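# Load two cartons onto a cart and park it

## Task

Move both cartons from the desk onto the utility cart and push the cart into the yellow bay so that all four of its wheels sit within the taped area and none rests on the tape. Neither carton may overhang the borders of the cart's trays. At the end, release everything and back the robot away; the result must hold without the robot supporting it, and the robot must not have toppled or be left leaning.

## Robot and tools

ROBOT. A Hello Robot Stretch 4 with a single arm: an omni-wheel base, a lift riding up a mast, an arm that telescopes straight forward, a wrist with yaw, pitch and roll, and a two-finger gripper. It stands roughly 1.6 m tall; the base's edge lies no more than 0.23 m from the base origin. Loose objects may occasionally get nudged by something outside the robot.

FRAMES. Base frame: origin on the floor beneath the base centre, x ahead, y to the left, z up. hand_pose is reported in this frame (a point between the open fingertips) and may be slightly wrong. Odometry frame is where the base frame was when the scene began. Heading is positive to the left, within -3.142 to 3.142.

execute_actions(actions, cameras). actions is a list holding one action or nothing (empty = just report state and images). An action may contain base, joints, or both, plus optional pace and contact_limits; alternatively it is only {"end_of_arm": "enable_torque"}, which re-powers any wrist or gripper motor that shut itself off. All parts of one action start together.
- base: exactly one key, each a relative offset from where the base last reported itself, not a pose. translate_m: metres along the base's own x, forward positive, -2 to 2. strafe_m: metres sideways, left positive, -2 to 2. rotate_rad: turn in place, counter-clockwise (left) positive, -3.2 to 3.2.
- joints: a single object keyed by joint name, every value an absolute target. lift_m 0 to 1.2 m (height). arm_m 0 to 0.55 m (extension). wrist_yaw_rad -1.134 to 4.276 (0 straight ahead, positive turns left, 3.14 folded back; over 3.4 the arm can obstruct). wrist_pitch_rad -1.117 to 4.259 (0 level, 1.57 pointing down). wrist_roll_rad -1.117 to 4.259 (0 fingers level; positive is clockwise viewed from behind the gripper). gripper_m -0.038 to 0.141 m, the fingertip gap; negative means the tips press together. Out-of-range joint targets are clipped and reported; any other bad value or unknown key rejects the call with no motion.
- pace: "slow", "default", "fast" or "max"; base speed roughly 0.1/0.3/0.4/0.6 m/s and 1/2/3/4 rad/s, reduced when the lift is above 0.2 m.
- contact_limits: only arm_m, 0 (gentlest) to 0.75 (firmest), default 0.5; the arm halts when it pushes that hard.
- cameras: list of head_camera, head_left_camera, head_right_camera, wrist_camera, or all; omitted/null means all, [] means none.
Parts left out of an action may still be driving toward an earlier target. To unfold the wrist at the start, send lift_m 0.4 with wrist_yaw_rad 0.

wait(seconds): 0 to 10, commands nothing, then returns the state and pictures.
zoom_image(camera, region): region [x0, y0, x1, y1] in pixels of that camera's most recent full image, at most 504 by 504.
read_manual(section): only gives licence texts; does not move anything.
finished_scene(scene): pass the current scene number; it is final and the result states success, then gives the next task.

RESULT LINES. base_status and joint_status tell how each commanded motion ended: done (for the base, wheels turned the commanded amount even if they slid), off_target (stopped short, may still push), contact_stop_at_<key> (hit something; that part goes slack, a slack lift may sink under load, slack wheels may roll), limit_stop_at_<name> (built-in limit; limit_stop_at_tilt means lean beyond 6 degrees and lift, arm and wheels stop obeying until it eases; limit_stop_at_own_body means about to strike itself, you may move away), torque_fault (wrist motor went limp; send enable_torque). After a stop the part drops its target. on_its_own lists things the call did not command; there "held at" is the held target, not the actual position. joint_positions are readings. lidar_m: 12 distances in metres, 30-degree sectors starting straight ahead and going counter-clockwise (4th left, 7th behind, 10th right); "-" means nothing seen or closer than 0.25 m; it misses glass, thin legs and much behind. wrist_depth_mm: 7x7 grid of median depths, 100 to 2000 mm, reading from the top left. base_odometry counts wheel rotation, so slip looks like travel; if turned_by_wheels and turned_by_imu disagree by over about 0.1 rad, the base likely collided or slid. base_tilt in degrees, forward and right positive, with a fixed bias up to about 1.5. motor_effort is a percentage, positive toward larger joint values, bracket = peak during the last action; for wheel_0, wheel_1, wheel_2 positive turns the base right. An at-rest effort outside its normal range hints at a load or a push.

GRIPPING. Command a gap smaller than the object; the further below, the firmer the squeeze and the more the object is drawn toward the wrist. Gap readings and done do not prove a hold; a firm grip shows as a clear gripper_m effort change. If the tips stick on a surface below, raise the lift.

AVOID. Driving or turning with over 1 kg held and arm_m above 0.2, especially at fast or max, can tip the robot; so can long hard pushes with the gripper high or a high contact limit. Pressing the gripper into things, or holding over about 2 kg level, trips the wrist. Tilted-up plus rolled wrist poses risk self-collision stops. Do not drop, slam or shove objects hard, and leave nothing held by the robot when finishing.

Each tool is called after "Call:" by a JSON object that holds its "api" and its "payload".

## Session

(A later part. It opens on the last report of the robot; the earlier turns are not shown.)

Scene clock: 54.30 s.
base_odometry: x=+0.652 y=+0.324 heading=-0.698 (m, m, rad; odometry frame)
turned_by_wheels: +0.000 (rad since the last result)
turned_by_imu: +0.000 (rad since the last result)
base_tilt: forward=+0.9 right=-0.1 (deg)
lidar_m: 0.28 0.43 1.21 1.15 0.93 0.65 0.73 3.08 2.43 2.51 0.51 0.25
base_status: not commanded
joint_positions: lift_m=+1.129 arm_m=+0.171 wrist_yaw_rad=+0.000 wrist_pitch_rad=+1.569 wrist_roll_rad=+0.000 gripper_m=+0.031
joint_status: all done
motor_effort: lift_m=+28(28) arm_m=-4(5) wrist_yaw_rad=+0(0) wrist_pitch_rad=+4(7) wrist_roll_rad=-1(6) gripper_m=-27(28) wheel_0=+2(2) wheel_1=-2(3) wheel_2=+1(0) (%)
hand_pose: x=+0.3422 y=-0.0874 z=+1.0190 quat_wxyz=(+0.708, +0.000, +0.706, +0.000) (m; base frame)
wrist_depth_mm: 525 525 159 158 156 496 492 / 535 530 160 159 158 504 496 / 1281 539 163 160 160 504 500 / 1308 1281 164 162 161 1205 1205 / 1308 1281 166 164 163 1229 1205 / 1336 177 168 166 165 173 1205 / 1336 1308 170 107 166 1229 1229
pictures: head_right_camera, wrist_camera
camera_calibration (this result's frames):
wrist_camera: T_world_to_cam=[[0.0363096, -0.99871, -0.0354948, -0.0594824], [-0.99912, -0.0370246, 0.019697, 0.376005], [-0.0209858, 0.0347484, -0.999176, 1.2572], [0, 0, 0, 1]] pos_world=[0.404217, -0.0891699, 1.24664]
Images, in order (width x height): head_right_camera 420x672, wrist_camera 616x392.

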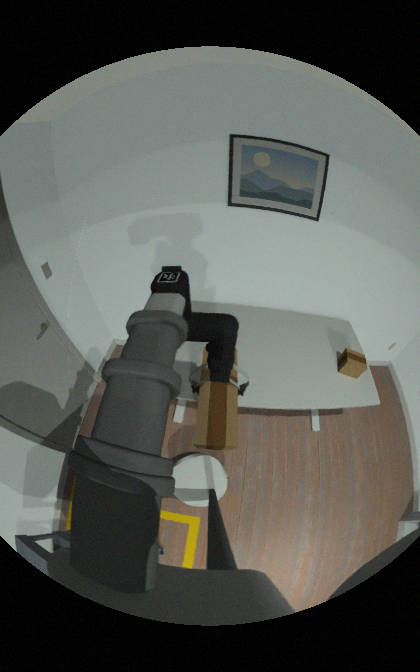

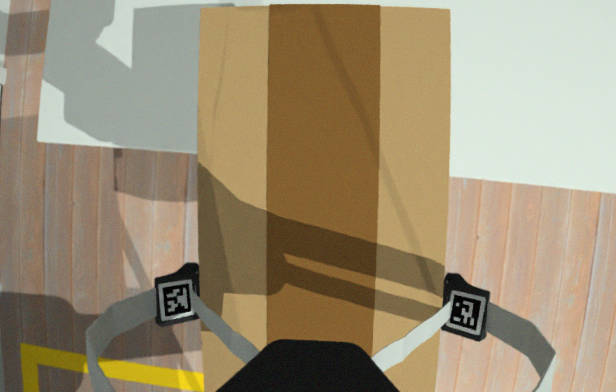

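Call:
{"api": "execute_actions", "payload": {"actions": [{"base":{"rotate_rad":3.1},"pace":"slow"}]}}

Scene clock: 58.83 s.
base_odometry: x=+0.651 y=+0.324 heading=+2.401 (m, m, rad; odometry frame)
turned_by_wheels: +3.099 (rad since the last result)
turned_by_imu: +3.162 (rad since the last result)
base_tilt: forward=+0.8 right=-0.1 (deg)
lidar_m: 0.25 3.06 2.44 2.54 0.60 0.43 0.40 0.45 1.20 1.13 0.92 0.25
base_status: done
joint_positions: lift_m=+1.129 arm_m=+0.171 wrist_yaw_rad=+0.000 wrist_pitch_rad=+1.569 wrist_roll_rad=+0.000 gripper_m=+0.031
joint_status: not commanded
motor_effort: lift_m=+28(28) arm_m=-4(5) wrist_yaw_rad=+0(1) wrist_pitch_rad=+5(6) wrist_roll_rad=+0(2) gripper_m=-28(27) wheel_0=-3(10) wheel_1=-3(9) wheel_2=-5(15) (%)
hand_pose: x=+0.3423 y=-0.0874 z=+1.0190 quat_wxyz=(+0.708, +0.000, +0.706, +0.000) (m; base frame)
wrist_depth_mm: 1281 1229 159 157 157 732 723 / 1281 1255 160 159 158 1042 1098 / 1281 1281 162 160 160 1229 1205 / 1281 1281 164 162 161 1229 1205 / 1281 1281 166 164 163 1229 1205 / 1336 175 167 166 164 173 1229 / 1336 1308 169 107 166 1255 1229
pictures: head_camera, head_left_camera, head_right_camera, wrist_camera
camera_calibration (this result's frames):
wrist_camera: T_world_to_cam=[[0.0367367, -0.998695, -0.0354837, -0.0596413], [-0.99911, -0.0374415, 0.0194057, 0.376349], [-0.020709, 0.0347393, -0.999182, 1.25712], [0, 0, 0, 1]] pos_world=[0.404238, -0.0891438, 1.24667]
Images, in order (width x height): head_camera 420x560, head_left_camera 420x672, head_right_camera 420x672, wrist_camera 616x392.

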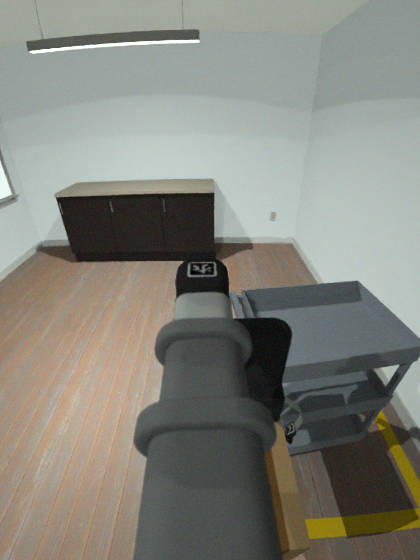

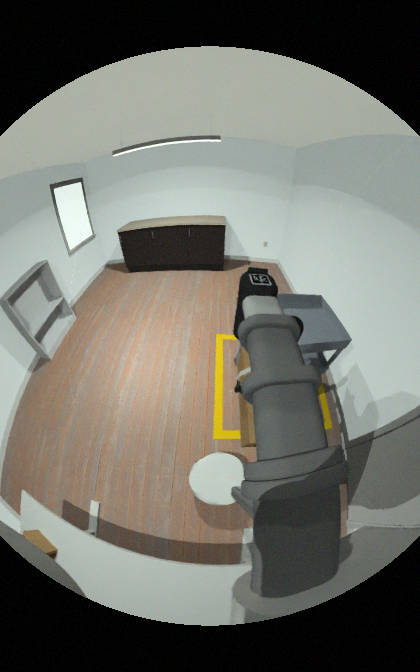

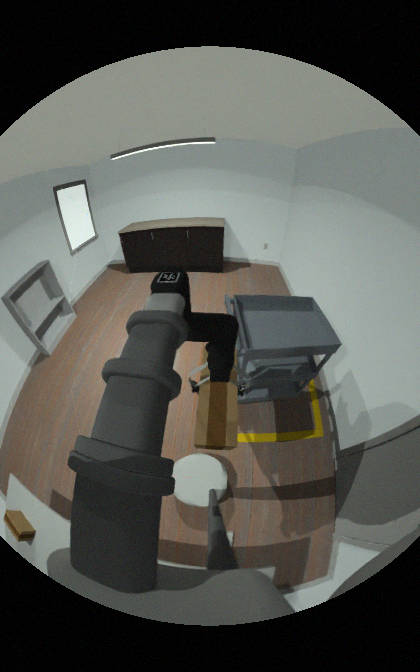

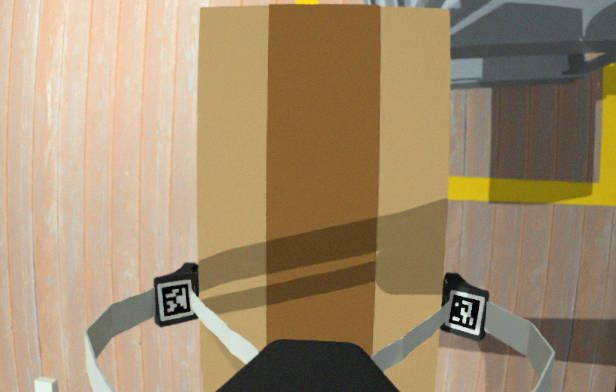

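Call:
{"api": "execute_actions", "payload": {"actions": [{"base":{"strafe_m":-0.49}}], "cameras": []}}

Call:
{"api": "execute_actions", "payload": {"actions": [{"base":{"translate_m":0.3}}], "cameras": []}}

Call:
{"api": "execute_actions", "payload": {"actions": [{"joints":{"arm_m":0.39},"pace":"slow"}], "cameras": ["wrist_camera","head_right_camera","head_left_camera"]}}

Scene clock: 62.73 s.
base_odometry: x=+0.982 y=+0.685 heading=+2.401 (m, m, rad; odometry frame)
turned_by_wheels: +0.000 (rad since the last result)
turned_by_imu: +0.003 (rad since the last result)
base_tilt: forward=+0.8 right=-0.1 (deg)
lidar_m: 0.25 0.63 2.88 1.58 0.59 0.45 0.50 0.89 0.70 0.66 0.72 0.25
base_status: done
joint_positions: lift_m=+1.129 arm_m=+0.171 wrist_yaw_rad=+0.000 wrist_pitch_rad=+1.569 wrist_roll_rad=+0.000 gripper_m=+0.031
joint_status: not commanded
motor_effort: lift_m=+28(28) arm_m=-5(4) wrist_yaw_rad=+0(1) wrist_pitch_rad=+5(6) wrist_roll_rad=-2(0) gripper_m=-26(26) wheel_0=+3(12) wheel_1=-3(13) wheel_2=+0(8) (%)
hand_pose: x=+0.3422 y=-0.0874 z=+1.0191 quat_wxyz=(+0.708, +0.000, +0.706, +0.000) (m; base frame)
wrist_depth_mm: 1281 741 159 157 156 1182 991 / 1255 1255 161 159 158 1229 1025 / 1281 1255 162 160 160 1205 1008 / 1308 1281 164 162 162 1205 991 / 1308 1308 166 164 163 1229 991 / 1336 177 167 166 165 173 904 / 1336 1308 169 107 166 1229 842
pictures: none
No camera images: the call's "cameras" was empty. Leave "cameras" out to get every camera's image.

Scene clock: 65.20 s.
base_odometry: x=+0.761 y=+0.887 heading=+2.401 (m, m, rad; odometry frame)
turned_by_wheels: +0.001 (rad since the last result)
turned_by_imu: +0.000 (rad since the last result)
base_tilt: forward=+0.8 right=-0.1 (deg)
lidar_m: 0.25 0.33 2.79 2.81 1.01 0.77 0.76 0.96 0.71 0.67 0.73 0.25
base_status: done
joint_positions: lift_m=+1.129 arm_m=+0.171 wrist_yaw_rad=+0.000 wrist_pitch_rad=+1.569 wrist_roll_rad=+0.000 gripper_m=+0.031
joint_status: not commanded
motor_effort: lift_m=+27(27) arm_m=-4(4) wrist_yaw_rad=+0(1) wrist_pitch_rad=+5(8) wrist_roll_rad=-2(2) gripper_m=-26(26) wheel_0=+5(9) wheel_1=+5(5) wheel_2=-4(18) (%)
hand_pose: x=+0.3422 y=-0.0874 z=+1.0191 quat_wxyz=(+0.708, +0.000, +0.706, +0.000) (m; base frame)
wrist_depth_mm: 452 449 159 157 156 424 654 / 459 452 161 159 158 430 397 / 459 455 162 160 160 433 397 / 462 462 165 163 161 436 931 / 1308 1308 166 164 163 1205 1008 / 1308 177 167 166 164 173 960 / 1336 1336 170 107 166 1255 866
pictures: none
No camera images: the call's "cameras" was empty. Leave "cameras" out to get every camera's image.

Scene clock: 68.67 s.
base_odometry: x=+0.761 y=+0.887 heading=+2.401 (m, m, rad; odometry frame)
turned_by_wheels: +0.000 (rad since the last result)
turned_by_imu: +0.000 (rad since the last result)
base_tilt: forward=+0.8 right=-0.1 (deg)
lidar_m: 0.33 0.35 2.78 2.75 1.03 0.79 0.77 0.96 0.69 0.68 0.73 0.34
base_status: not commanded
joint_positions: lift_m=+1.129 arm_m=+0.389 wrist_yaw_rad=+0.000 wrist_pitch_rad=+1.569 wrist_roll_rad=+0.000 gripper_m=+0.031
joint_status: all done
motor_effort: lift_m=+27(27) arm_m=+4(3) wrist_yaw_rad=+0(1) wrist_pitch_rad=+4(4) wrist_roll_rad=+0(1) gripper_m=-27(26) wheel_0=+6(5) wheel_1=+5(5) wheel_2=-4(4) (%)
hand_pose: x=+0.5607 y=-0.0874 z=+1.0191 quat_wxyz=(+0.708, +0.000, +0.706, +0.000) (m; base frame)
wrist_depth_mm: 424 445 159 157 156 427 960 / 455 449 160 159 158 427 960 / 459 455 162 161 160 430 946 / 462 455 164 162 161 433 668 / 462 459 166 164 163 436 654 / 466 177 167 166 165 173 647 / 466 469 169 107 166 436 878
pictures: head_left_camera, head_right_camera, wrist_camera
camera_calibration (this result's frames):
wrist_camera: T_world_to_cam=[[0.0368183, -0.998692, -0.0354886, -0.0677034], [-0.999105, -0.0375278, 0.0195382, 0.594399], [-0.0208444, 0.0347375, -0.999179, 1.26175], [0, 0, 0, 1]] pos_world=[0.62266, -0.0891384, 1.2467]
Images, in order (width x height): head_left_camera 420x672, head_right_camera 420x672, wrist_camera 616x392.

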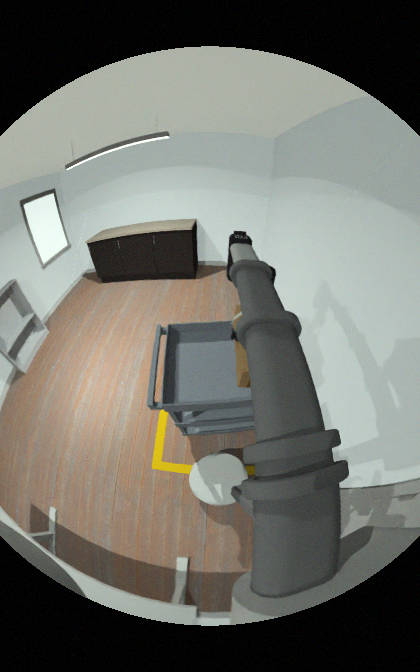

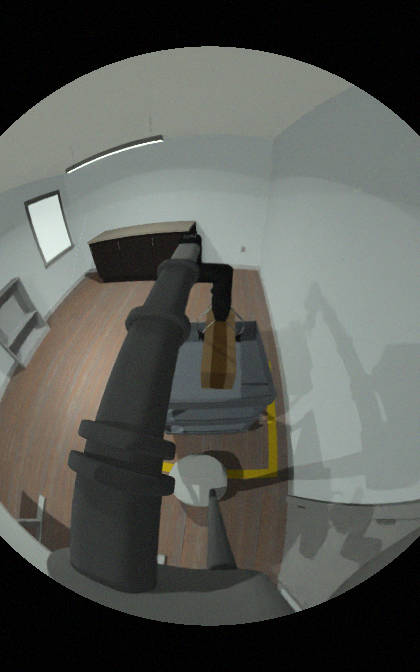

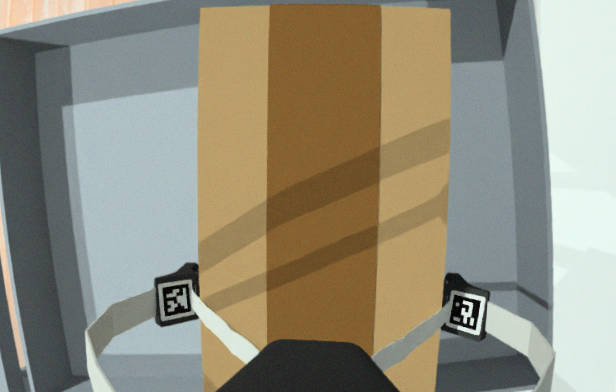

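Call:
{"api": "execute_actions", "payload": {"actions": [{"joints":{"arm_m":0.44,"wrist_roll_rad":-0.12,"lift_m":1.08},"pace":"slow"}], "cameras": ["wrist_camera"]}}

Call:
{"api": "execute_actions", "payload": {"actions": [{"joints":{"lift_m":0.995},"pace":"slow"}], "cameras": []}}

Call:
{"api": "execute_actions", "payload": {"actions": [{"joints":{"gripper_m":0.065},"pace":"slow"}], "cameras": ["wrist_camera"]}}

Scene clock: 71.00 s.
base_odometry: x=+0.761 y=+0.887 heading=+2.401 (m, m, rad; odometry frame)
turned_by_wheels: +0.000 (rad since the last result)
turned_by_imu: +0.000 (rad since the last result)
base_tilt: forward=+0.8 right=-0.1 (deg)
lidar_m: 0.34 0.34 2.80 2.79 1.01 0.77 0.76 0.97 0.70 0.69 0.76 0.34
base_status: not commanded
joint_positions: lift_m=+1.080 arm_m=+0.439 wrist_yaw_rad=+0.000 wrist_pitch_rad=+1.569 wrist_roll_rad=-0.120 gripper_m=+0.031
joint_status: all done
motor_effort: lift_m=+21(27) arm_m=+5(5) wrist_yaw_rad=+0(0) wrist_pitch_rad=+4(5) wrist_roll_rad=-3(2) gripper_m=-28(27) wheel_0=+5(5) wheel_1=+5(5) wheel_2=-4(4) (%)
hand_pose: x=+0.6107 y=-0.0874 z=+0.9696 quat_wxyz=(+0.707, -0.042, +0.705, +0.042) (m; base frame)
wrist_depth_mm: 397 397 159 157 156 343 340 / 404 404 161 159 158 379 364 / 410 404 162 160 160 382 364 / 415 407 164 162 161 384 362 / 418 413 166 164 163 389 359 / 421 177 167 166 164 173 349 / 424 418 170 107 166 397 322
pictures: wrist_camera
camera_calibration (this result's frames):
wrist_camera: T_world_to_cam=[[0.155881, -0.987147, -0.0352536, -0.143226], [-0.987464, -0.15663, 0.0195633, 0.627769], [-0.0248336, 0.0317621, -0.999187, 1.21556], [0, 0, 0, 1]] pos_world=[0.672412, -0.0816664, 1.19724]
Images, in order (width x height): wrist_camera 616x392.

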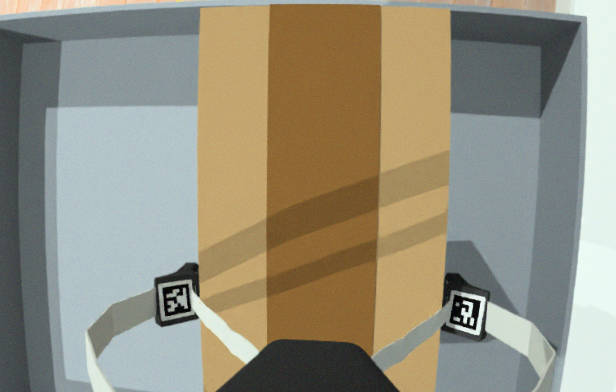

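Scene clock: 72.60 s.
base_odometry: x=+0.761 y=+0.887 heading=+2.401 (m, m, rad; odometry frame)
turned_by_wheels: +0.000 (rad since the last result)
turned_by_imu: +0.000 (rad since the last result)
base_tilt: forward=+0.9 right=-0.2 (deg)
lidar_m: 0.31 0.31 2.80 2.77 1.00 0.77 0.75 0.97 0.70 0.66 0.74 0.36
base_status: not commanded
joint_positions: lift_m=+0.995 arm_m=+0.439 wrist_yaw_rad=+0.000 wrist_pitch_rad=+1.569 wrist_roll_rad=-0.120 gripper_m=+0.031
joint_status: all done
motor_effort: lift_m=+21(21) arm_m=+4(4) wrist_yaw_rad=+0(0) wrist_pitch_rad=+6(6) wrist_roll_rad=-1(2) gripper_m=-27(28) wheel_0=+5(5) wheel_1=+5(5) wheel_2=-4(4) (%)
hand_pose: x=+0.6107 y=-0.0874 z=+0.8846 quat_wxyz=(+0.707, -0.042, +0.705, +0.042) (m; base frame)
wrist_depth_mm: 315 310 159 158 156 296 293 / 319 314 160 159 158 297 294 / 320 317 163 160 160 298 297 / 324 319 164 162 161 303 300 / 327 322 166 164 163 304 303 / 329 176 167 166 165 173 303 / 332 327 170 107 166 309 -
pictures: none
No camera images: the call's "cameras" was empty. Leave "cameras" out to get every camera's image.

Scene clock: 74.20 s.
base_odometry: x=+0.761 y=+0.887 heading=+2.401 (m, m, rad; odometry frame)
turned_by_wheels: +0.000 (rad since the last result)
turned_by_imu: +0.000 (rad since the last result)
base_tilt: forward=+0.9 right=-0.1 (deg)
lidar_m: 0.32 0.34 2.82 2.75 1.02 0.77 0.74 0.97 0.68 0.68 0.74 0.36
base_status: not commanded
joint_positions: lift_m=+0.995 arm_m=+0.439 wrist_yaw_rad=+0.000 wrist_pitch_rad=+1.569 wrist_roll_rad=-0.120 gripper_m=+0.065
joint_status: all done
motor_effort: lift_m=+21(21) arm_m=+4(5) wrist_yaw_rad=-1(0) wrist_pitch_rad=+4(3) wrist_roll_rad=-3(1) gripper_m=-21(26) wheel_0=+5(5) wheel_1=+5(5) wheel_2=-3(4) (%)
hand_pose: x=+0.6107 y=-0.0874 z=+0.8846 quat_wxyz=(+0.707, -0.042, +0.705, +0.042) (m; base frame)
wrist_depth_mm: 315 312 165 163 163 297 293 / 317 314 167 166 165 297 296 / 322 317 170 169 167 300 297 / 324 320 173 171 170 301 298 / 327 324 176 174 173 306 303 / 329 325 179 177 175 184 304 / 332 327 183 107 178 310 307
pictures: wrist_camera
camera_calibration (this result's frames):
wrist_camera: T_world_to_cam=[[0.155881, -0.987146, -0.035254, -0.146223], [-0.987464, -0.15663, 0.0195656, 0.629434], [-0.024836, 0.0317621, -0.999187, 1.13064], [0, 0, 0, 1]] pos_world=[0.672417, -0.0816663, 1.11225]
Images, in order (width x height): wrist_camera 616x392.

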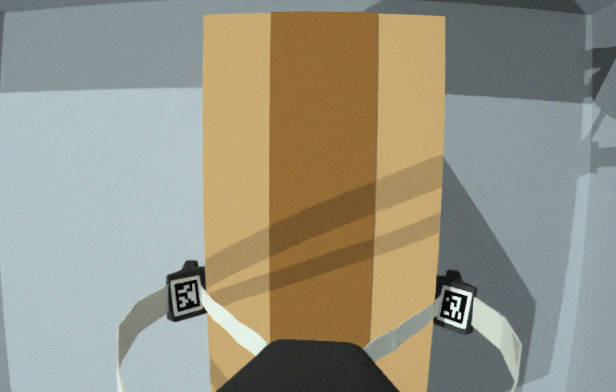

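Call:
{"api": "execute_actions", "payload": {"actions": [{"base":{"strafe_m":-0.08},"pace":"slow"}], "cameras": []}}

Call:
{"api": "execute_actions", "payload": {"actions": [{"joints":{"lift_m":0.978},"pace":"slow"}], "cameras": []}}

Call:
{"api": "execute_actions", "payload": {"actions": [{"joints":{"gripper_m":0.13},"pace":"slow"}], "cameras": ["wrist_camera"]}}

Call:
{"api": "execute_actions", "payload": {"actions": [{"joints":{"lift_m":1.08}}], "cameras": []}}

Call:
{"api": "execute_actions", "payload": {"actions": [{"base":{"translate_m":-0.25},"joints":{"arm_m":0.01,"wrist_roll_rad":0,"gripper_m":0.141},"pace":"fast"}], "cameras": ["head_left_camera"]}}

Scene clock: 78.13 s.
base_odometry: x=+0.815 y=+0.946 heading=+2.401 (m, m, rad; odometry frame)
turned_by_wheels: +0.000 (rad since the last result)
turned_by_imu: +0.000 (rad since the last result)
base_tilt: forward=+0.8 right=+0.0 (deg)
lidar_m: 0.33 0.34 0.46 2.87 1.03 0.77 0.82 0.83 0.61 0.60 0.66 0.37
base_status: done
joint_positions: lift_m=+0.995 arm_m=+0.439 wrist_yaw_rad=+0.000 wrist_pitch_rad=+1.569 wrist_roll_rad=-0.120 gripper_m=+0.065
joint_status: not commanded
motor_effort: lift_m=+21(21) arm_m=+4(5) wrist_yaw_rad=-1(0) wrist_pitch_rad=+4(5) wrist_roll_rad=-2(2) gripper_m=-19(20) wheel_0=+4(9) wheel_1=-5(6) wheel_2=+0(2) (%)
hand_pose: x=+0.6107 y=-0.0874 z=+0.8846 quat_wxyz=(+0.707, -0.042, +0.705, +0.042) (m; base frame)
wrist_depth_mm: 315 312 165 163 162 296 251 / 319 315 168 165 165 297 251 / 320 317 171 168 167 300 244 / 324 320 174 171 170 303 539 / 325 322 177 174 173 304 521 / 329 324 179 177 176 185 768 / 332 327 183 106 178 310 759
pictures: none
No camera images: the call's "cameras" was empty. Leave "cameras" out to get every camera's image.

Scene clock: 79.00 s.
base_odometry: x=+0.815 y=+0.946 heading=+2.401 (m, m, rad; odometry frame)
turned_by_wheels: +0.000 (rad since the last result)
turned_by_imu: +0.000 (rad since the last result)
base_tilt: forward=+0.9 right=-0.1 (deg)
lidar_m: 0.32 0.33 0.47 2.88 1.02 0.77 0.77 0.85 0.60 0.60 0.66 0.36
base_status: not commanded
joint_positions: lift_m=+0.978 arm_m=+0.439 wrist_yaw_rad=+0.000 wrist_pitch_rad=+1.570 wrist_roll_rad=-0.120 gripper_m=+0.065
joint_status: all done
motor_effort: lift_m=+19(19) arm_m=+4(5) wrist_yaw_rad=+0(0) wrist_pitch_rad=-1(6) wrist_roll_rad=-1(3) gripper_m=-20(20) wheel_0=+4(4) wheel_1=-5(5) wheel_2=+0(0) (%)
hand_pose: x=+0.6104 y=-0.0874 z=+0.8678 quat_wxyz=(+0.706, -0.042, +0.706, +0.042) (m; base frame)
wrist_depth_mm: 298 294 289 171 169 281 - / 301 298 174 172 170 281 235 / 304 300 175 172 172 285 236 / 307 303 177 174 173 286 235 / 309 304 178 175 174 289 238 / 312 307 179 177 176 185 242 / 314 310 181 107 177 291 484
pictures: none
No camera images: the call's "cameras" was empty. Leave "cameras" out to get every camera's image.

Scene clock: 82.10 s.
base_odometry: x=+0.815 y=+0.946 heading=+2.401 (m, m, rad; odometry frame)
turned_by_wheels: +0.000 (rad since the last result)
turned_by_imu: +0.000 (rad since the last result)
base_tilt: forward=+0.8 right=-0.1 (deg)
lidar_m: 0.33 0.36 0.46 2.87 1.01 0.74 0.77 0.87 0.61 0.59 0.64 0.36
base_status: not commanded
joint_positions: lift_m=+0.978 arm_m=+0.439 wrist_yaw_rad=+0.000 wrist_pitch_rad=+1.571 wrist_roll_rad=-0.120 gripper_m=+0.130
joint_status: all done
motor_effort: lift_m=+17(20) arm_m=+4(5) wrist_yaw_rad=+1(1) wrist_pitch_rad=-2(9) wrist_roll_rad=+1(1) gripper_m=-1(17) wheel_0=+4(4) wheel_1=-4(5) wheel_2=+0(0) (%)
hand_pose: x=+0.6101 y=-0.0874 z=+0.8680 quat_wxyz=(+0.706, -0.042, +0.706, +0.042) (m; base frame)
wrist_depth_mm: 303 300 294 177 176 286 247 / 306 303 180 177 176 287 248 / 309 304 181 179 177 289 240 / 310 306 183 180 179 291 239 / 314 309 184 182 180 294 242 / 315 312 185 183 181 209 496 / 319 314 187 107 182 294 484
pictures: wrist_camera
camera_calibration (this result's frames):
wrist_camera: T_world_to_cam=[[0.155774, -0.987152, -0.035569, -0.146379], [-0.987428, -0.156595, 0.0215632, 0.627417], [-0.0268561, 0.0317628, -0.999135, 1.11514], [0, 0, 0, 1]] pos_world=[0.672279, -0.0816686, 1.09544]
Images, in order (width x height): wrist_camera 616x392.

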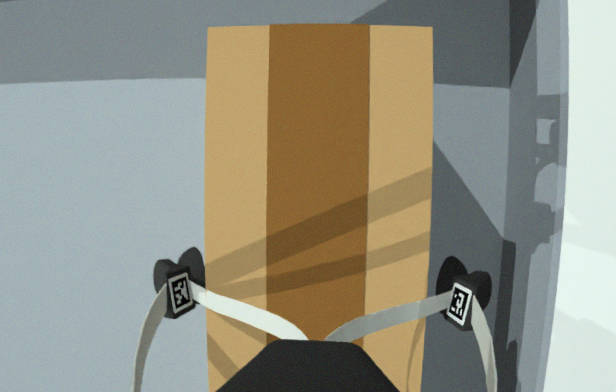

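Scene clock: 83.57 s.
base_odometry: x=+0.815 y=+0.946 heading=+2.401 (m, m, rad; odometry frame)
turned_by_wheels: +0.000 (rad since the last result)
turned_by_imu: +0.000 (rad since the last result)
base_tilt: forward=+0.8 right=-0.1 (deg)
lidar_m: 0.31 0.34 0.47 2.84 1.02 0.78 0.78 0.86 0.63 0.61 0.66 0.35
base_status: not commanded
joint_positions: lift_m=+1.080 arm_m=+0.439 wrist_yaw_rad=+0.000 wrist_pitch_rad=+1.570 wrist_roll_rad=-0.120 gripper_m=+0.130
joint_status: all done
motor_effort: lift_m=+23(21) arm_m=+4(4) wrist_yaw_rad=+1(2) wrist_pitch_rad=+2(1) wrist_roll_rad=-1(1) gripper_m=+0(2) wheel_0=+4(4) wheel_1=-4(4) wheel_2=+0(0) (%)
hand_pose: x=+0.6104 y=-0.0874 z=+0.9695 quat_wxyz=(+0.706, -0.042, +0.705, +0.042) (m; base frame)
wrist_depth_mm: 404 399 392 389 379 364 1008 / 407 402 397 278 384 384 991 / 413 407 402 277 277 387 946 / 413 407 404 279 278 389 917 / 418 413 404 281 394 392 878 / 424 418 287 282 281 325 831 / 424 418 413 107 399 399 798
pictures: none
No camera images: the call's "cameras" was empty. Leave "cameras" out to get every camera's image.

Scene clock: 85.73 s.
base_odometry: x=+0.999 y=+0.778 heading=+2.401 (m, m, rad; odometry frame)
turned_by_wheels: +0.000 (rad since the last result)
turned_by_imu: +0.000 (rad since the last result)
base_tilt: forward=+0.8 right=-0.1 (deg)
lidar_m: 0.57 0.61 2.94 1.71 0.70 0.53 0.95 0.80 0.61 0.59 0.64 0.60
base_status: done
joint_positions: lift_m=+1.080 arm_m=+0.011 wrist_yaw_rad=+0.000 wrist_pitch_rad=+1.570 wrist_roll_rad=+0.000 gripper_m=+0.141
joint_status: all done
motor_effort: lift_m=+23(23) arm_m=-4(5) wrist_yaw_rad=+0(2) wrist_pitch_rad=+1(0) wrist_roll_rad=-1(3) gripper_m=-2(1) wheel_0=-4(9) wheel_1=-2(10) wheel_2=+5(9) (%)
hand_pose: x=+0.1818 y=-0.0874 z=+0.9695 quat_wxyz=(+0.707, +0.000, +0.707, +0.000) (m; base frame)
wrist_depth_mm: 1229 1205 1025 1042 1160 1160 866 / 1229 1205 1205 1182 1160 1160 866 / 1229 1229 1205 1205 1182 1182 866 / 1229 1229 1205 991 1182 1160 866 / 1255 1229 991 991 1205 1118 831 / 1255 1255 1229 1008 1205 206 798 / 1281 1255 1255 107 1205 1098 778
pictures: head_left_camera
Images, in order (width x height): head_left_camera 420x672.

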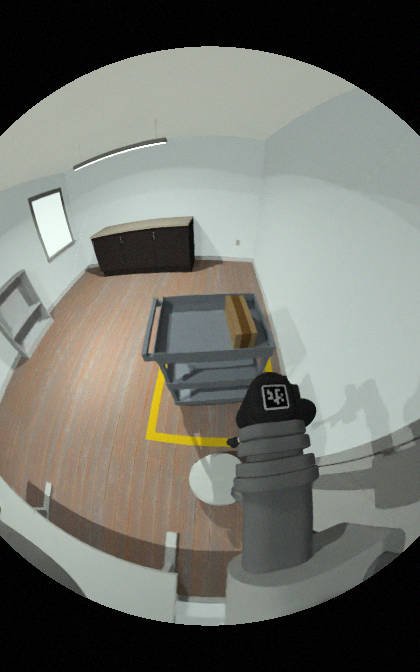

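Call:
{"api": "execute_actions", "payload": {"actions": [{"base":{"strafe_m":1.38},"joints":{"lift_m":1.0},"pace":"fast"}], "cameras": []}}

Call:
{"api": "execute_actions", "payload": {"actions": [{"base":{"rotate_rad":-3.1},"pace":"fast"}]}}

Scene clock: 91.63 s.
base_odometry: x=+0.068 y=-0.241 heading=+2.401 (m, m, rad; odometry frame)
turned_by_wheels: +0.000 (rad since the last result)
turned_by_imu: -0.009 (rad since the last result)
base_tilt: forward=+0.8 right=-0.1 (deg)
lidar_m: 2.88 1.95 1.67 1.72 1.75 0.44 0.40 0.49 0.64 1.96 1.13 1.29
base_status: done
joint_positions: lift_m=+1.000 arm_m=+0.011 wrist_yaw_rad=+0.000 wrist_pitch_rad=+1.570 wrist_roll_rad=+0.000 gripper_m=+0.141
joint_status: all done
motor_effort: lift_m=+17(21) arm_m=-4(4) wrist_yaw_rad=+0(2) wrist_pitch_rad=+2(2) wrist_roll_rad=-1(0) gripper_m=+0(1) wheel_0=-2(12) wheel_1=+2(15) wheel_2=+0(2) (%)
hand_pose: x=+0.1819 y=-0.0874 z=+0.8899 quat_wxyz=(+0.707, +0.000, +0.707, +0.000) (m; base frame)
wrist_depth_mm: 1118 1118 1098 1098 1078 1078 1060 / 1138 1138 1118 1098 1098 1078 1060 / 1160 1138 1118 1118 1098 1078 1078 / 1160 1138 1138 946 1098 1098 1098 / 1205 1160 917 904 1118 1118 1078 / 1205 1182 917 917 1138 206 1098 / 1205 1182 1160 107 1138 1118 1118
pictures: none
No camera images: the call's "cameras" was empty. Leave "cameras" out to get every camera's image.

Scene clock: 94.87 s.
base_odometry: x=+0.068 y=-0.241 heading=-0.698 (m, m, rad; odometry frame)
turned_by_wheels: -3.099 (rad since the last result)
turned_by_imu: -3.162 (rad since the last result)
base_tilt: forward=+0.8 right=-0.1 (deg)
lidar_m: 0.40 0.43 0.66 1.97 1.16 1.41 2.94 1.95 1.68 1.70 1.68 0.42
base_status: done
joint_positions: lift_m=+1.000 arm_m=+0.011 wrist_yaw_rad=+0.000 wrist_pitch_rad=+1.570 wrist_roll_rad=+0.000 gripper_m=+0.141
joint_status: not commanded
motor_effort: lift_m=+17(17) arm_m=-5(4) wrist_yaw_rad=+1(0) wrist_pitch_rad=+2(2) wrist_roll_rad=+0(0) gripper_m=+1(1) wheel_0=+4(8) wheel_1=+4(14) wheel_2=+5(13) (%)
hand_pose: x=+0.1819 y=-0.0874 z=+0.8899 quat_wxyz=(+0.707, +0.000, +0.707, +0.000) (m; base frame)
wrist_depth_mm: 1138 1118 1138 1098 1078 1060 1060 / 1160 1138 1138 1098 1098 1078 1060 / 1160 1160 1118 1098 1098 1098 1078 / 1182 1138 1118 946 1118 1078 1078 / 1160 1160 931 917 1118 1098 1078 / 1182 1182 931 917 1138 206 1118 / 1205 1160 1160 106 1118 1118 1118
pictures: head_camera, head_left_camera, head_right_camera, wrist_camera
camera_calibration (this result's frames):
wrist_camera: T_world_to_cam=[[0.0365405, -0.9987, -0.0355315, -0.058253], [-0.99909, -0.0372916, 0.020711, 0.217445], [-0.0220091, 0.0347423, -0.999154, 1.12499], [0, 0, 0, 1]] pos_world=[0.244136, -0.0891532, 1.11746]
Images, in order (width x height): head_camera 420x560, head_left_camera 420x672, head_right_camera 420x672, wrist_camera 616x392.

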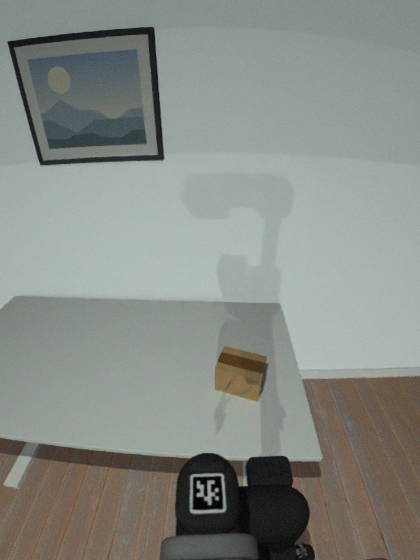

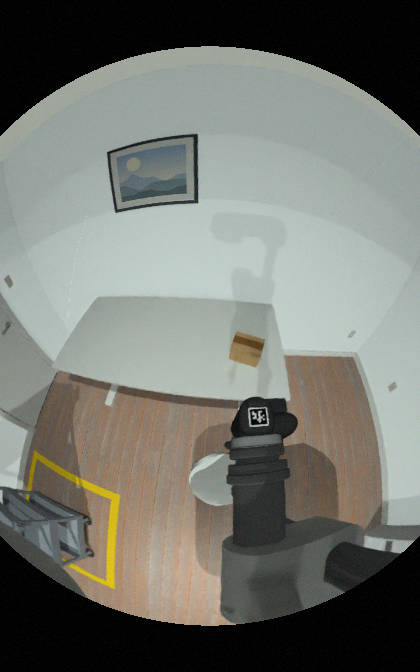

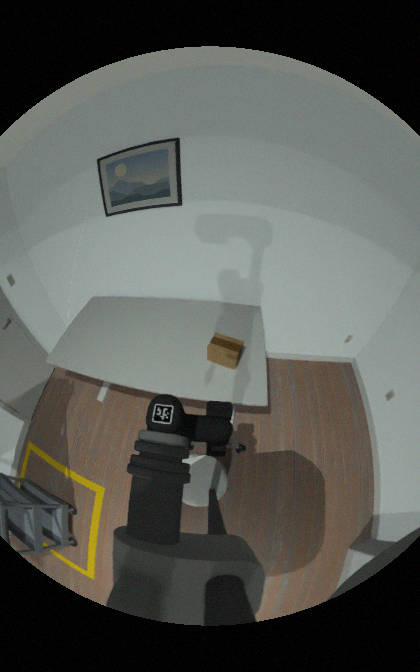

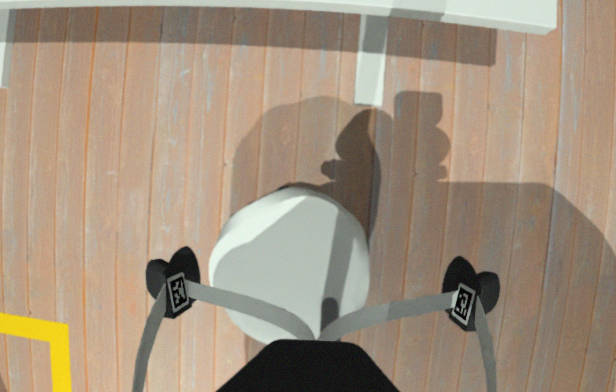

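Call:
{"api": "execute_actions", "payload": {"actions": [{"base":{"strafe_m":-0.024},"joints":{"arm_m":0.505,"wrist_roll_rad":1.92}}], "cameras": ["wrist_camera"]}}

Scene clock: 97.73 s.
base_odometry: x=+0.053 y=-0.259 heading=-0.698 (m, m, rad; odometry frame)
turned_by_wheels: +0.000 (rad since the last result)
turned_by_imu: +0.000 (rad since the last result)
base_tilt: forward=+0.8 right=-0.1 (deg)
lidar_m: 0.39 0.45 0.68 1.99 1.14 1.42 2.93 1.86 1.66 1.69 1.67 0.42
base_status: done
joint_positions: lift_m=+1.000 arm_m=+0.504 wrist_yaw_rad=+0.000 wrist_pitch_rad=+1.570 wrist_roll_rad=+1.920 gripper_m=+0.141
joint_status: all done
motor_effort: lift_m=+17(17) arm_m=+5(4) wrist_yaw_rad=+1(1) wrist_pitch_rad=+1(4) wrist_roll_rad=+1(1) gripper_m=-2(0) wheel_0=+4(10) wheel_1=-2(4) wheel_2=+0(7) (%)
hand_pose: x=+0.6754 y=-0.0874 z=+0.8899 quat_wxyz=(+0.406, +0.579, +0.405, -0.579) (m; base frame)
wrist_depth_mm: 991 1118 394 389 387 384 1078 / 402 397 392 392 389 387 891 / 399 397 394 389 392 387 878 / 399 399 277 274 389 389 878 / 402 402 278 276 392 389 891 / 404 404 278 276 392 206 389 / 407 404 399 106 394 392 389
pictures: wrist_camera
camera_calibration (this result's frames):
wrist_camera: T_world_to_cam=[[-0.951047, 0.306877, -0.0365612, 0.705787], [0.306249, 0.951701, 0.0218344, -0.0856596], [0.0414958, 0.00956866, -0.999093, 1.0907], [0, 0, 0, 1]] pos_world=[0.65221, -0.145504, 1.11739]
Images, in order (width x height): wrist_camera 616x392.

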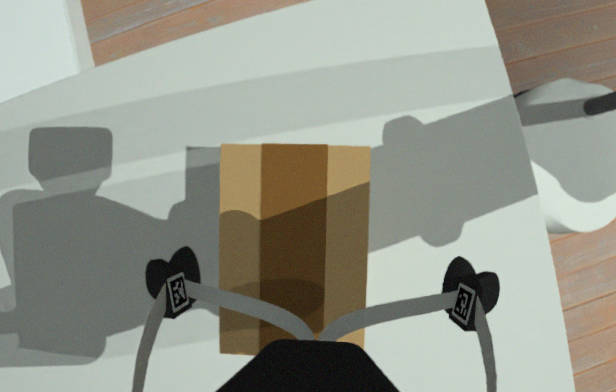

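Call:
{"api": "execute_actions", "payload": {"actions": [{"base":{"strafe_m":-0.029},"joints":{"arm_m":0.516,"lift_m":0.97}}], "cameras": ["wrist_camera"]}}

Call:
{"api": "execute_actions", "payload": {"actions": [{"joints":{"lift_m":0.912},"pace":"slow"}], "cameras": ["wrist_camera"]}}

Scene clock: 99.43 s.
base_odometry: x=+0.034 y=-0.281 heading=-0.698 (m, m, rad; odometry frame)
turned_by_wheels: +0.000 (rad since the last result)
turned_by_imu: +0.000 (rad since the last result)
base_tilt: forward=+0.9 right=-0.1 (deg)
lidar_m: 0.39 0.46 0.66 2.03 1.19 3.00 2.94 1.82 1.62 1.65 1.65 0.41
base_status: done
joint_positions: lift_m=+0.970 arm_m=+0.515 wrist_yaw_rad=+0.000 wrist_pitch_rad=+1.570 wrist_roll_rad=+1.920 gripper_m=+0.141
joint_status: all done
motor_effort: lift_m=+16(17) arm_m=+4(4) wrist_yaw_rad=+0(0) wrist_pitch_rad=+3(1) wrist_roll_rad=+1(1) gripper_m=-2(0) wheel_0=+2(12) wheel_1=-2(13) wheel_2=+0(1) (%)
hand_pose: x=+0.6864 y=-0.0874 z=+0.8600 quat_wxyz=(+0.406, +0.579, +0.405, -0.579) (m; base frame)
wrist_depth_mm: 976 1098 1078 359 357 353 1042 / 854 366 364 362 359 355 842 / 368 368 364 362 359 357 597 / 370 368 366 244 359 359 357 / 373 368 366 246 245 359 355 / 373 370 248 246 245 206 357 / 377 373 370 107 362 364 359
pictures: wrist_camera
camera_calibration (this result's frames):
wrist_camera: T_world_to_cam=[[-0.951041, 0.30691, -0.0364402, 0.715024], [0.306285, 0.95169, 0.0217954, -0.0883585], [0.0413691, 0.00956721, -0.999098, 1.06043], [0, 0, 0, 1]] pos_world=[0.66321, -0.145504, 1.08746]
Images, in order (width x height): wrist_camera 616x392.

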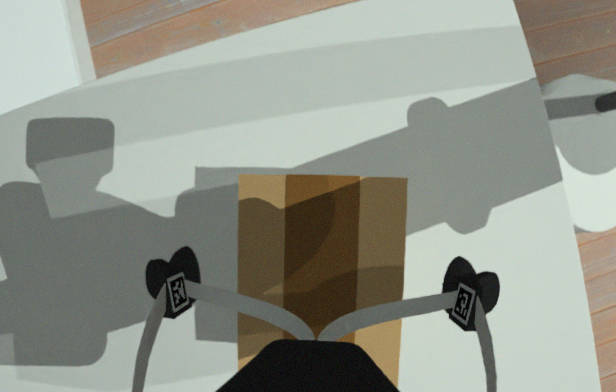

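Scene clock: 100.80 s.
base_odometry: x=+0.034 y=-0.281 heading=-0.698 (m, m, rad; odometry frame)
turned_by_wheels: +0.000 (rad since the last result)
turned_by_imu: +0.000 (rad since the last result)
base_tilt: forward=+0.8 right=-0.1 (deg)
lidar_m: 0.38 0.46 0.69 2.03 1.17 3.01 2.93 1.83 1.64 1.65 1.63 0.42
base_status: not commanded
joint_positions: lift_m=+0.912 arm_m=+0.515 wrist_yaw_rad=+0.000 wrist_pitch_rad=+1.570 wrist_roll_rad=+1.920 gripper_m=+0.141
joint_status: all done
motor_effort: lift_m=+16(16) arm_m=+5(5) wrist_yaw_rad=+0(0) wrist_pitch_rad=+2(3) wrist_roll_rad=+1(0) gripper_m=-1(2) wheel_0=+2(3) wheel_1=-2(2) wheel_2=+0(0) (%)
hand_pose: x=+0.6864 y=-0.0874 z=+0.8020 quat_wxyz=(+0.406, +0.579, +0.405, -0.579) (m; base frame)
wrist_depth_mm: 960 1025 304 301 300 298 297 / 309 307 306 303 301 298 297 / 310 309 306 304 303 300 298 / 312 309 189 186 186 301 298 / 312 312 189 187 186 303 300 / 314 310 189 187 186 208 301 / 315 312 190 107 187 304 301
pictures: wrist_camera
camera_calibration (this result's frames):
wrist_camera: T_world_to_cam=[[-0.951041, 0.30691, -0.0364402, 0.712914], [0.306285, 0.95169, 0.0217954, -0.0870961], [0.0413691, 0.00956721, -0.999098, 1.00253], [0, 0, 0, 1]] pos_world=[0.663212, -0.145504, 1.02951]
Images, in order (width x height): wrist_camera 616x392.

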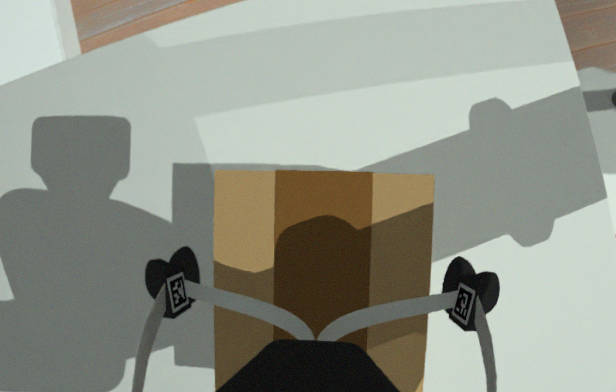

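Call:
{"api": "execute_actions", "payload": {"actions": [{"joints":{"gripper_m":0.04}}], "cameras": []}}

Call:
{"api": "execute_actions", "payload": {"actions": [{"joints":{"lift_m":1.12}}], "cameras": []}}

Call:
{"api": "execute_actions", "payload": {"actions": [{"joints":{"arm_m":0.12,"wrist_roll_rad":-0.12}}], "cameras": ["wrist_camera"]}}

Call:
{"api": "execute_actions", "payload": {"actions": [{"base":{"rotate_rad":3.1}}], "cameras": []}}

Call:
{"api": "execute_actions", "payload": {"actions": [{"base":{"strafe_m":-1.22}}], "cameras": ["head_left_camera","head_right_camera"]}}

Scene clock: 103.67 s.
base_odometry: x=+0.034 y=-0.281 heading=-0.698 (m, m, rad; odometry frame)
turned_by_wheels: +0.000 (rad since the last result)
turned_by_imu: +0.000 (rad since the last result)
base_tilt: forward=+0.9 right=-0.1 (deg)
lidar_m: 0.41 0.46 0.67 2.04 1.19 2.99 2.94 1.81 1.65 1.66 1.65 0.41
base_status: not commanded
joint_positions: lift_m=+0.912 arm_m=+0.515 wrist_yaw_rad=+0.000 wrist_pitch_rad=+1.570 wrist_roll_rad=+1.920 gripper_m=+0.041
joint_status: all done
motor_effort: lift_m=+19(19) arm_m=+5(5) wrist_yaw_rad=+0(1) wrist_pitch_rad=+2(1) wrist_roll_rad=+0(1) gripper_m=-25(24) wheel_0=+2(2) wheel_1=-2(2) wheel_2=+0(0) (%)
hand_pose: x=+0.6864 y=-0.0874 z=+0.8018 quat_wxyz=(+0.406, +0.579, +0.405, -0.579) (m; base frame)
wrist_depth_mm: 960 306 303 300 298 297 296 / 306 306 304 300 301 298 296 / 307 306 304 301 301 298 297 / 309 306 168 166 165 300 298 / 310 309 169 167 166 300 300 / 310 307 170 169 167 178 301 / 312 309 172 106 169 303 -
pictures: none
No camera images: the call's "cameras" was empty. Leave "cameras" out to get every camera's image.

Scene clock: 105.60 s.
base_odometry: x=+0.034 y=-0.281 heading=-0.698 (m, m, rad; odometry frame)
turned_by_wheels: +0.000 (rad since the last result)
turned_by_imu: +0.000 (rad since the last result)
base_tilt: forward=+0.9 right=-0.1 (deg)
lidar_m: 0.40 0.45 0.68 2.01 1.19 3.00 2.93 1.82 1.62 1.64 1.65 0.40
base_status: not commanded
joint_positions: lift_m=+1.119 arm_m=+0.515 wrist_yaw_rad=+0.000 wrist_pitch_rad=+1.570 wrist_roll_rad=+1.920 gripper_m=+0.041
joint_status: all done
motor_effort: lift_m=+26(27) arm_m=+4(5) wrist_yaw_rad=+0(0) wrist_pitch_rad=+1(3) wrist_roll_rad=+2(0) gripper_m=-25(23) wheel_0=+2(3) wheel_1=-2(2) wheel_2=+0(0) (%)
hand_pose: x=+0.6864 y=-0.0874 z=+1.0092 quat_wxyz=(+0.406, +0.579, +0.405, -0.579) (m; base frame)
wrist_depth_mm: 991 1229 1229 1229 1205 1205 1205 / 931 1229 1229 508 508 1205 1205 / 521 517 512 512 508 504 1008 / 521 517 168 166 165 508 991 / 525 521 169 167 166 508 1205 / 521 517 170 169 168 178 1229 / 525 525 172 107 168 508 1229
pictures: none
No camera images: the call's "cameras" was empty. Leave "cameras" out to get every camera's image.

Scene clock: 107.87 s.
base_odometry: x=+0.034 y=-0.281 heading=-0.698 (m, m, rad; odometry frame)
turned_by_wheels: +0.000 (rad since the last result)
turned_by_imu: +0.000 (rad since the last result)
base_tilt: forward=+0.9 right=-0.1 (deg)
lidar_m: 0.34 0.45 0.68 2.02 1.20 3.00 2.94 1.85 1.62 1.65 1.64 0.42
base_status: not commanded
joint_positions: lift_m=+1.119 arm_m=+0.121 wrist_yaw_rad=+0.000 wrist_pitch_rad=+1.570 wrist_roll_rad=-0.120 gripper_m=+0.041
joint_status: all done
motor_effort: lift_m=+26(26) arm_m=-4(6) wrist_yaw_rad=+0(1) wrist_pitch_rad=+2(6) wrist_roll_rad=-2(10) gripper_m=-24(23) wheel_0=+2(2) wheel_1=-2(2) wheel_2=+0(0) (%)
hand_pose: x=+0.2920 y=-0.0874 z=+1.0092 quat_wxyz=(+0.706, -0.042, +0.705, +0.042) (m; base frame)
wrist_depth_mm: 521 517 508 500 496 492 1160 / 1255 521 512 504 496 492 1182 / 1308 1255 1255 1229 1205 1182 1205 / 1281 1281 168 166 165 1229 1182 / 1308 1308 169 167 167 1205 1205 / 1308 1281 170 168 167 178 1229 / 1308 1281 172 107 168 1229 1205
pictures: wrist_camera
camera_calibration (this result's frames):
wrist_camera: T_world_to_cam=[[0.155528, -0.987198, -0.0353707, -0.091943], [-0.9875, -0.156303, 0.0203057, 0.311636], [-0.0255743, 0.0317705, -0.999168, 1.2474], [0, 0, 0, 1]] pos_world=[0.353942, -0.081687, 1.23678]
Images, in order (width x height): wrist_camera 616x392.

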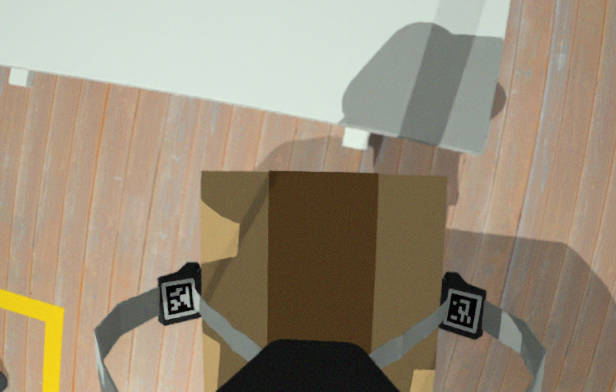

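Scene clock: 111.63 s.
base_odometry: x=+0.034 y=-0.281 heading=+2.401 (m, m, rad; odometry frame)
turned_by_wheels: +3.099 (rad since the last result)
turned_by_imu: +3.162 (rad since the last result)
base_tilt: forward=+0.9 right=-0.1 (deg)
lidar_m: 2.88 1.89 1.64 1.66 1.73 0.43 0.40 0.47 0.64 2.02 1.18 1.41
base_status: done
joint_positions: lift_m=+1.119 arm_m=+0.121 wrist_yaw_rad=+0.000 wrist_pitch_rad=+1.569 wrist_roll_rad=-0.120 gripper_m=+0.041
joint_status: not commanded
motor_effort: lift_m=+26(26) arm_m=-5(4) wrist_yaw_rad=+0(1) wrist_pitch_rad=+4(3) wrist_roll_rad=-2(1) gripper_m=-23(23) wheel_0=-5(11) wheel_1=-5(8) wheel_2=-5(12) (%)
hand_pose: x=+0.2921 y=-0.0874 z=+1.0092 quat_wxyz=(+0.706, -0.042, +0.705, +0.042) (m; base frame)
wrist_depth_mm: 1255 1255 1229 1229 1182 1182 1160 / 1255 1255 1255 1229 1205 1182 1160 / 1308 1255 1255 1255 1205 1205 1182 / 1308 1281 168 166 165 1182 1182 / 1308 1281 169 167 166 1229 1205 / 1336 1281 170 168 167 178 1205 / 1336 1336 172 107 168 1229 1205
pictures: none
No camera images: the call's "cameras" was empty. Leave "cameras" out to get every camera's image.

Scene clock: 117.03 s.
base_odometry: x=+0.857 y=+0.619 heading=+2.401 (m, m, rad; odometry frame)
turned_by_wheels: +0.000 (rad since the last result)
turned_by_imu: +0.007 (rad since the last result)
base_tilt: forward=+0.9 right=-0.1 (deg)
lidar_m: 0.56 0.61 2.72 2.92 0.65 0.51 0.48 1.12 0.83 0.79 0.87 0.61
base_status: done
joint_positions: lift_m=+1.120 arm_m=+0.121 wrist_yaw_rad=+0.000 wrist_pitch_rad=+1.569 wrist_roll_rad=-0.120 gripper_m=+0.041
joint_status: not commanded
motor_effort: lift_m=+25(26) arm_m=-4(4) wrist_yaw_rad=+0(2) wrist_pitch_rad=+2(5) wrist_roll_rad=-1(3) gripper_m=-24(24) wheel_0=+3(12) wheel_1=-2(13) wheel_2=+0(2) (%)
hand_pose: x=+0.2921 y=-0.0874 z=+1.0093 quat_wxyz=(+0.706, -0.042, +0.705, +0.042) (m; base frame)
wrist_depth_mm: 1255 1255 1229 741 732 732 654 / 1255 1229 1255 1078 1060 1182 1182 / 1308 1255 1255 1205 1205 1205 1205 / 1308 1255 168 166 165 1229 1182 / 1308 1281 169 167 167 1229 1160 / 1336 1281 170 169 167 177 1098 / 1308 1308 172 107 169 1255 1025
pictures: head_left_camera, head_right_camera
Images, in order (width x height): head_left_camera 420x672, head_right_camera 420x672.

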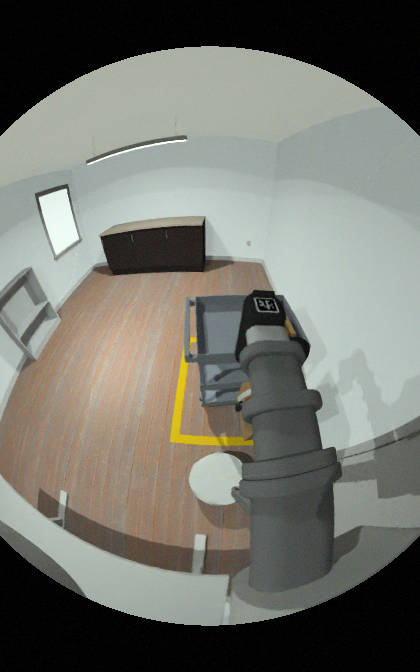

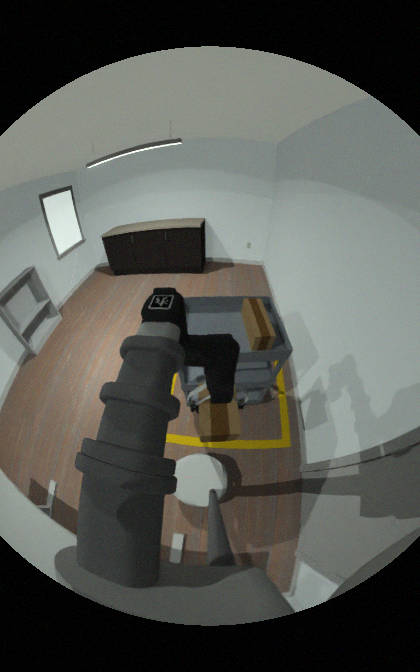

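Call:
{"api": "execute_actions", "payload": {"actions": [{"base":{"translate_m":0.22}}], "cameras": []}}

Call:
{"api": "execute_actions", "payload": {"actions": [{"joints":{"arm_m":0.43}}], "cameras": ["wrist_camera"]}}

Scene clock: 119.43 s.
base_odometry: x=+0.695 y=+0.767 heading=+2.402 (m, m, rad; odometry frame)
turned_by_wheels: +0.000 (rad since the last result)
turned_by_imu: +0.000 (rad since the last result)
base_tilt: forward=+0.9 right=-0.1 (deg)
lidar_m: 0.30 0.34 2.66 2.90 1.00 0.73 0.70 1.14 0.86 0.80 0.58 0.40
base_status: done
joint_positions: lift_m=+1.120 arm_m=+0.121 wrist_yaw_rad=+0.000 wrist_pitch_rad=+1.569 wrist_roll_rad=-0.120 gripper_m=+0.041
joint_status: not commanded
motor_effort: lift_m=+25(25) arm_m=-4(4) wrist_yaw_rad=+0(0) wrist_pitch_rad=+4(4) wrist_roll_rad=-1(2) gripper_m=-25(24) wheel_0=+5(9) wheel_1=+4(10) wheel_2=-4(14) (%)
hand_pose: x=+0.2921 y=-0.0874 z=+1.0093 quat_wxyz=(+0.706, -0.042, +0.705, +0.042) (m; base frame)
wrist_depth_mm: 1229 397 433 430 424 418 301 / 1255 404 439 433 427 421 327 / 1281 439 442 436 433 424 421 / 1308 1281 168 166 165 1182 1182 / 1308 1281 170 167 166 1205 1160 / 1281 1281 170 169 167 177 1118 / 1336 1308 172 107 168 1255 1025
pictures: none
No camera images: the call's "cameras" was empty. Leave "cameras" out to get every camera's image.

Scene clock: 121.47 s.
base_odometry: x=+0.695 y=+0.767 heading=+2.402 (m, m, rad; odometry frame)
turned_by_wheels: +0.000 (rad since the last result)
turned_by_imu: +0.000 (rad since the last result)
base_tilt: forward=+0.8 right=-0.1 (deg)
lidar_m: 0.34 0.34 2.66 2.89 0.99 0.73 0.68 1.13 0.83 0.81 0.58 0.40
base_status: not commanded
joint_positions: lift_m=+1.120 arm_m=+0.429 wrist_yaw_rad=+0.000 wrist_pitch_rad=+1.569 wrist_roll_rad=-0.120 gripper_m=+0.041
joint_status: all done
motor_effort: lift_m=+25(25) arm_m=+4(6) wrist_yaw_rad=-1(1) wrist_pitch_rad=+4(4) wrist_roll_rad=-1(1) gripper_m=-23(25) wheel_0=+5(5) wheel_1=+4(4) wheel_2=-3(4) (%)
hand_pose: x=+0.6006 y=-0.0874 z=+1.0093 quat_wxyz=(+0.706, -0.042, +0.705, +0.042) (m; base frame)
wrist_depth_mm: 375 415 433 430 421 415 410 / 389 436 436 430 421 415 303 / 397 442 442 433 430 368 304 / 402 445 168 166 165 368 307 / 404 449 169 167 167 362 309 / 404 389 170 168 167 178 310 / 402 459 172 106 169 351 -
pictures: wrist_camera
camera_calibration (this result's frames):
wrist_camera: T_world_to_cam=[[0.156137, -0.987104, -0.0353034, -0.140362], [-0.987415, -0.156897, 0.0198806, 0.616701], [-0.0251632, 0.031755, -0.999179, 1.25512], [0, 0, 0, 1]] pos_world=[0.662438, -0.0816495, 1.23688]
Images, in order (width x height): wrist_camera 616x392.

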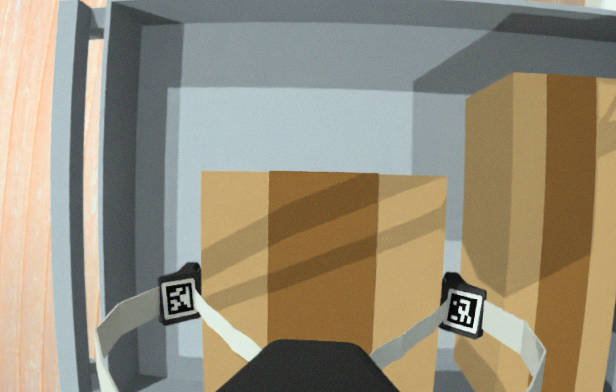

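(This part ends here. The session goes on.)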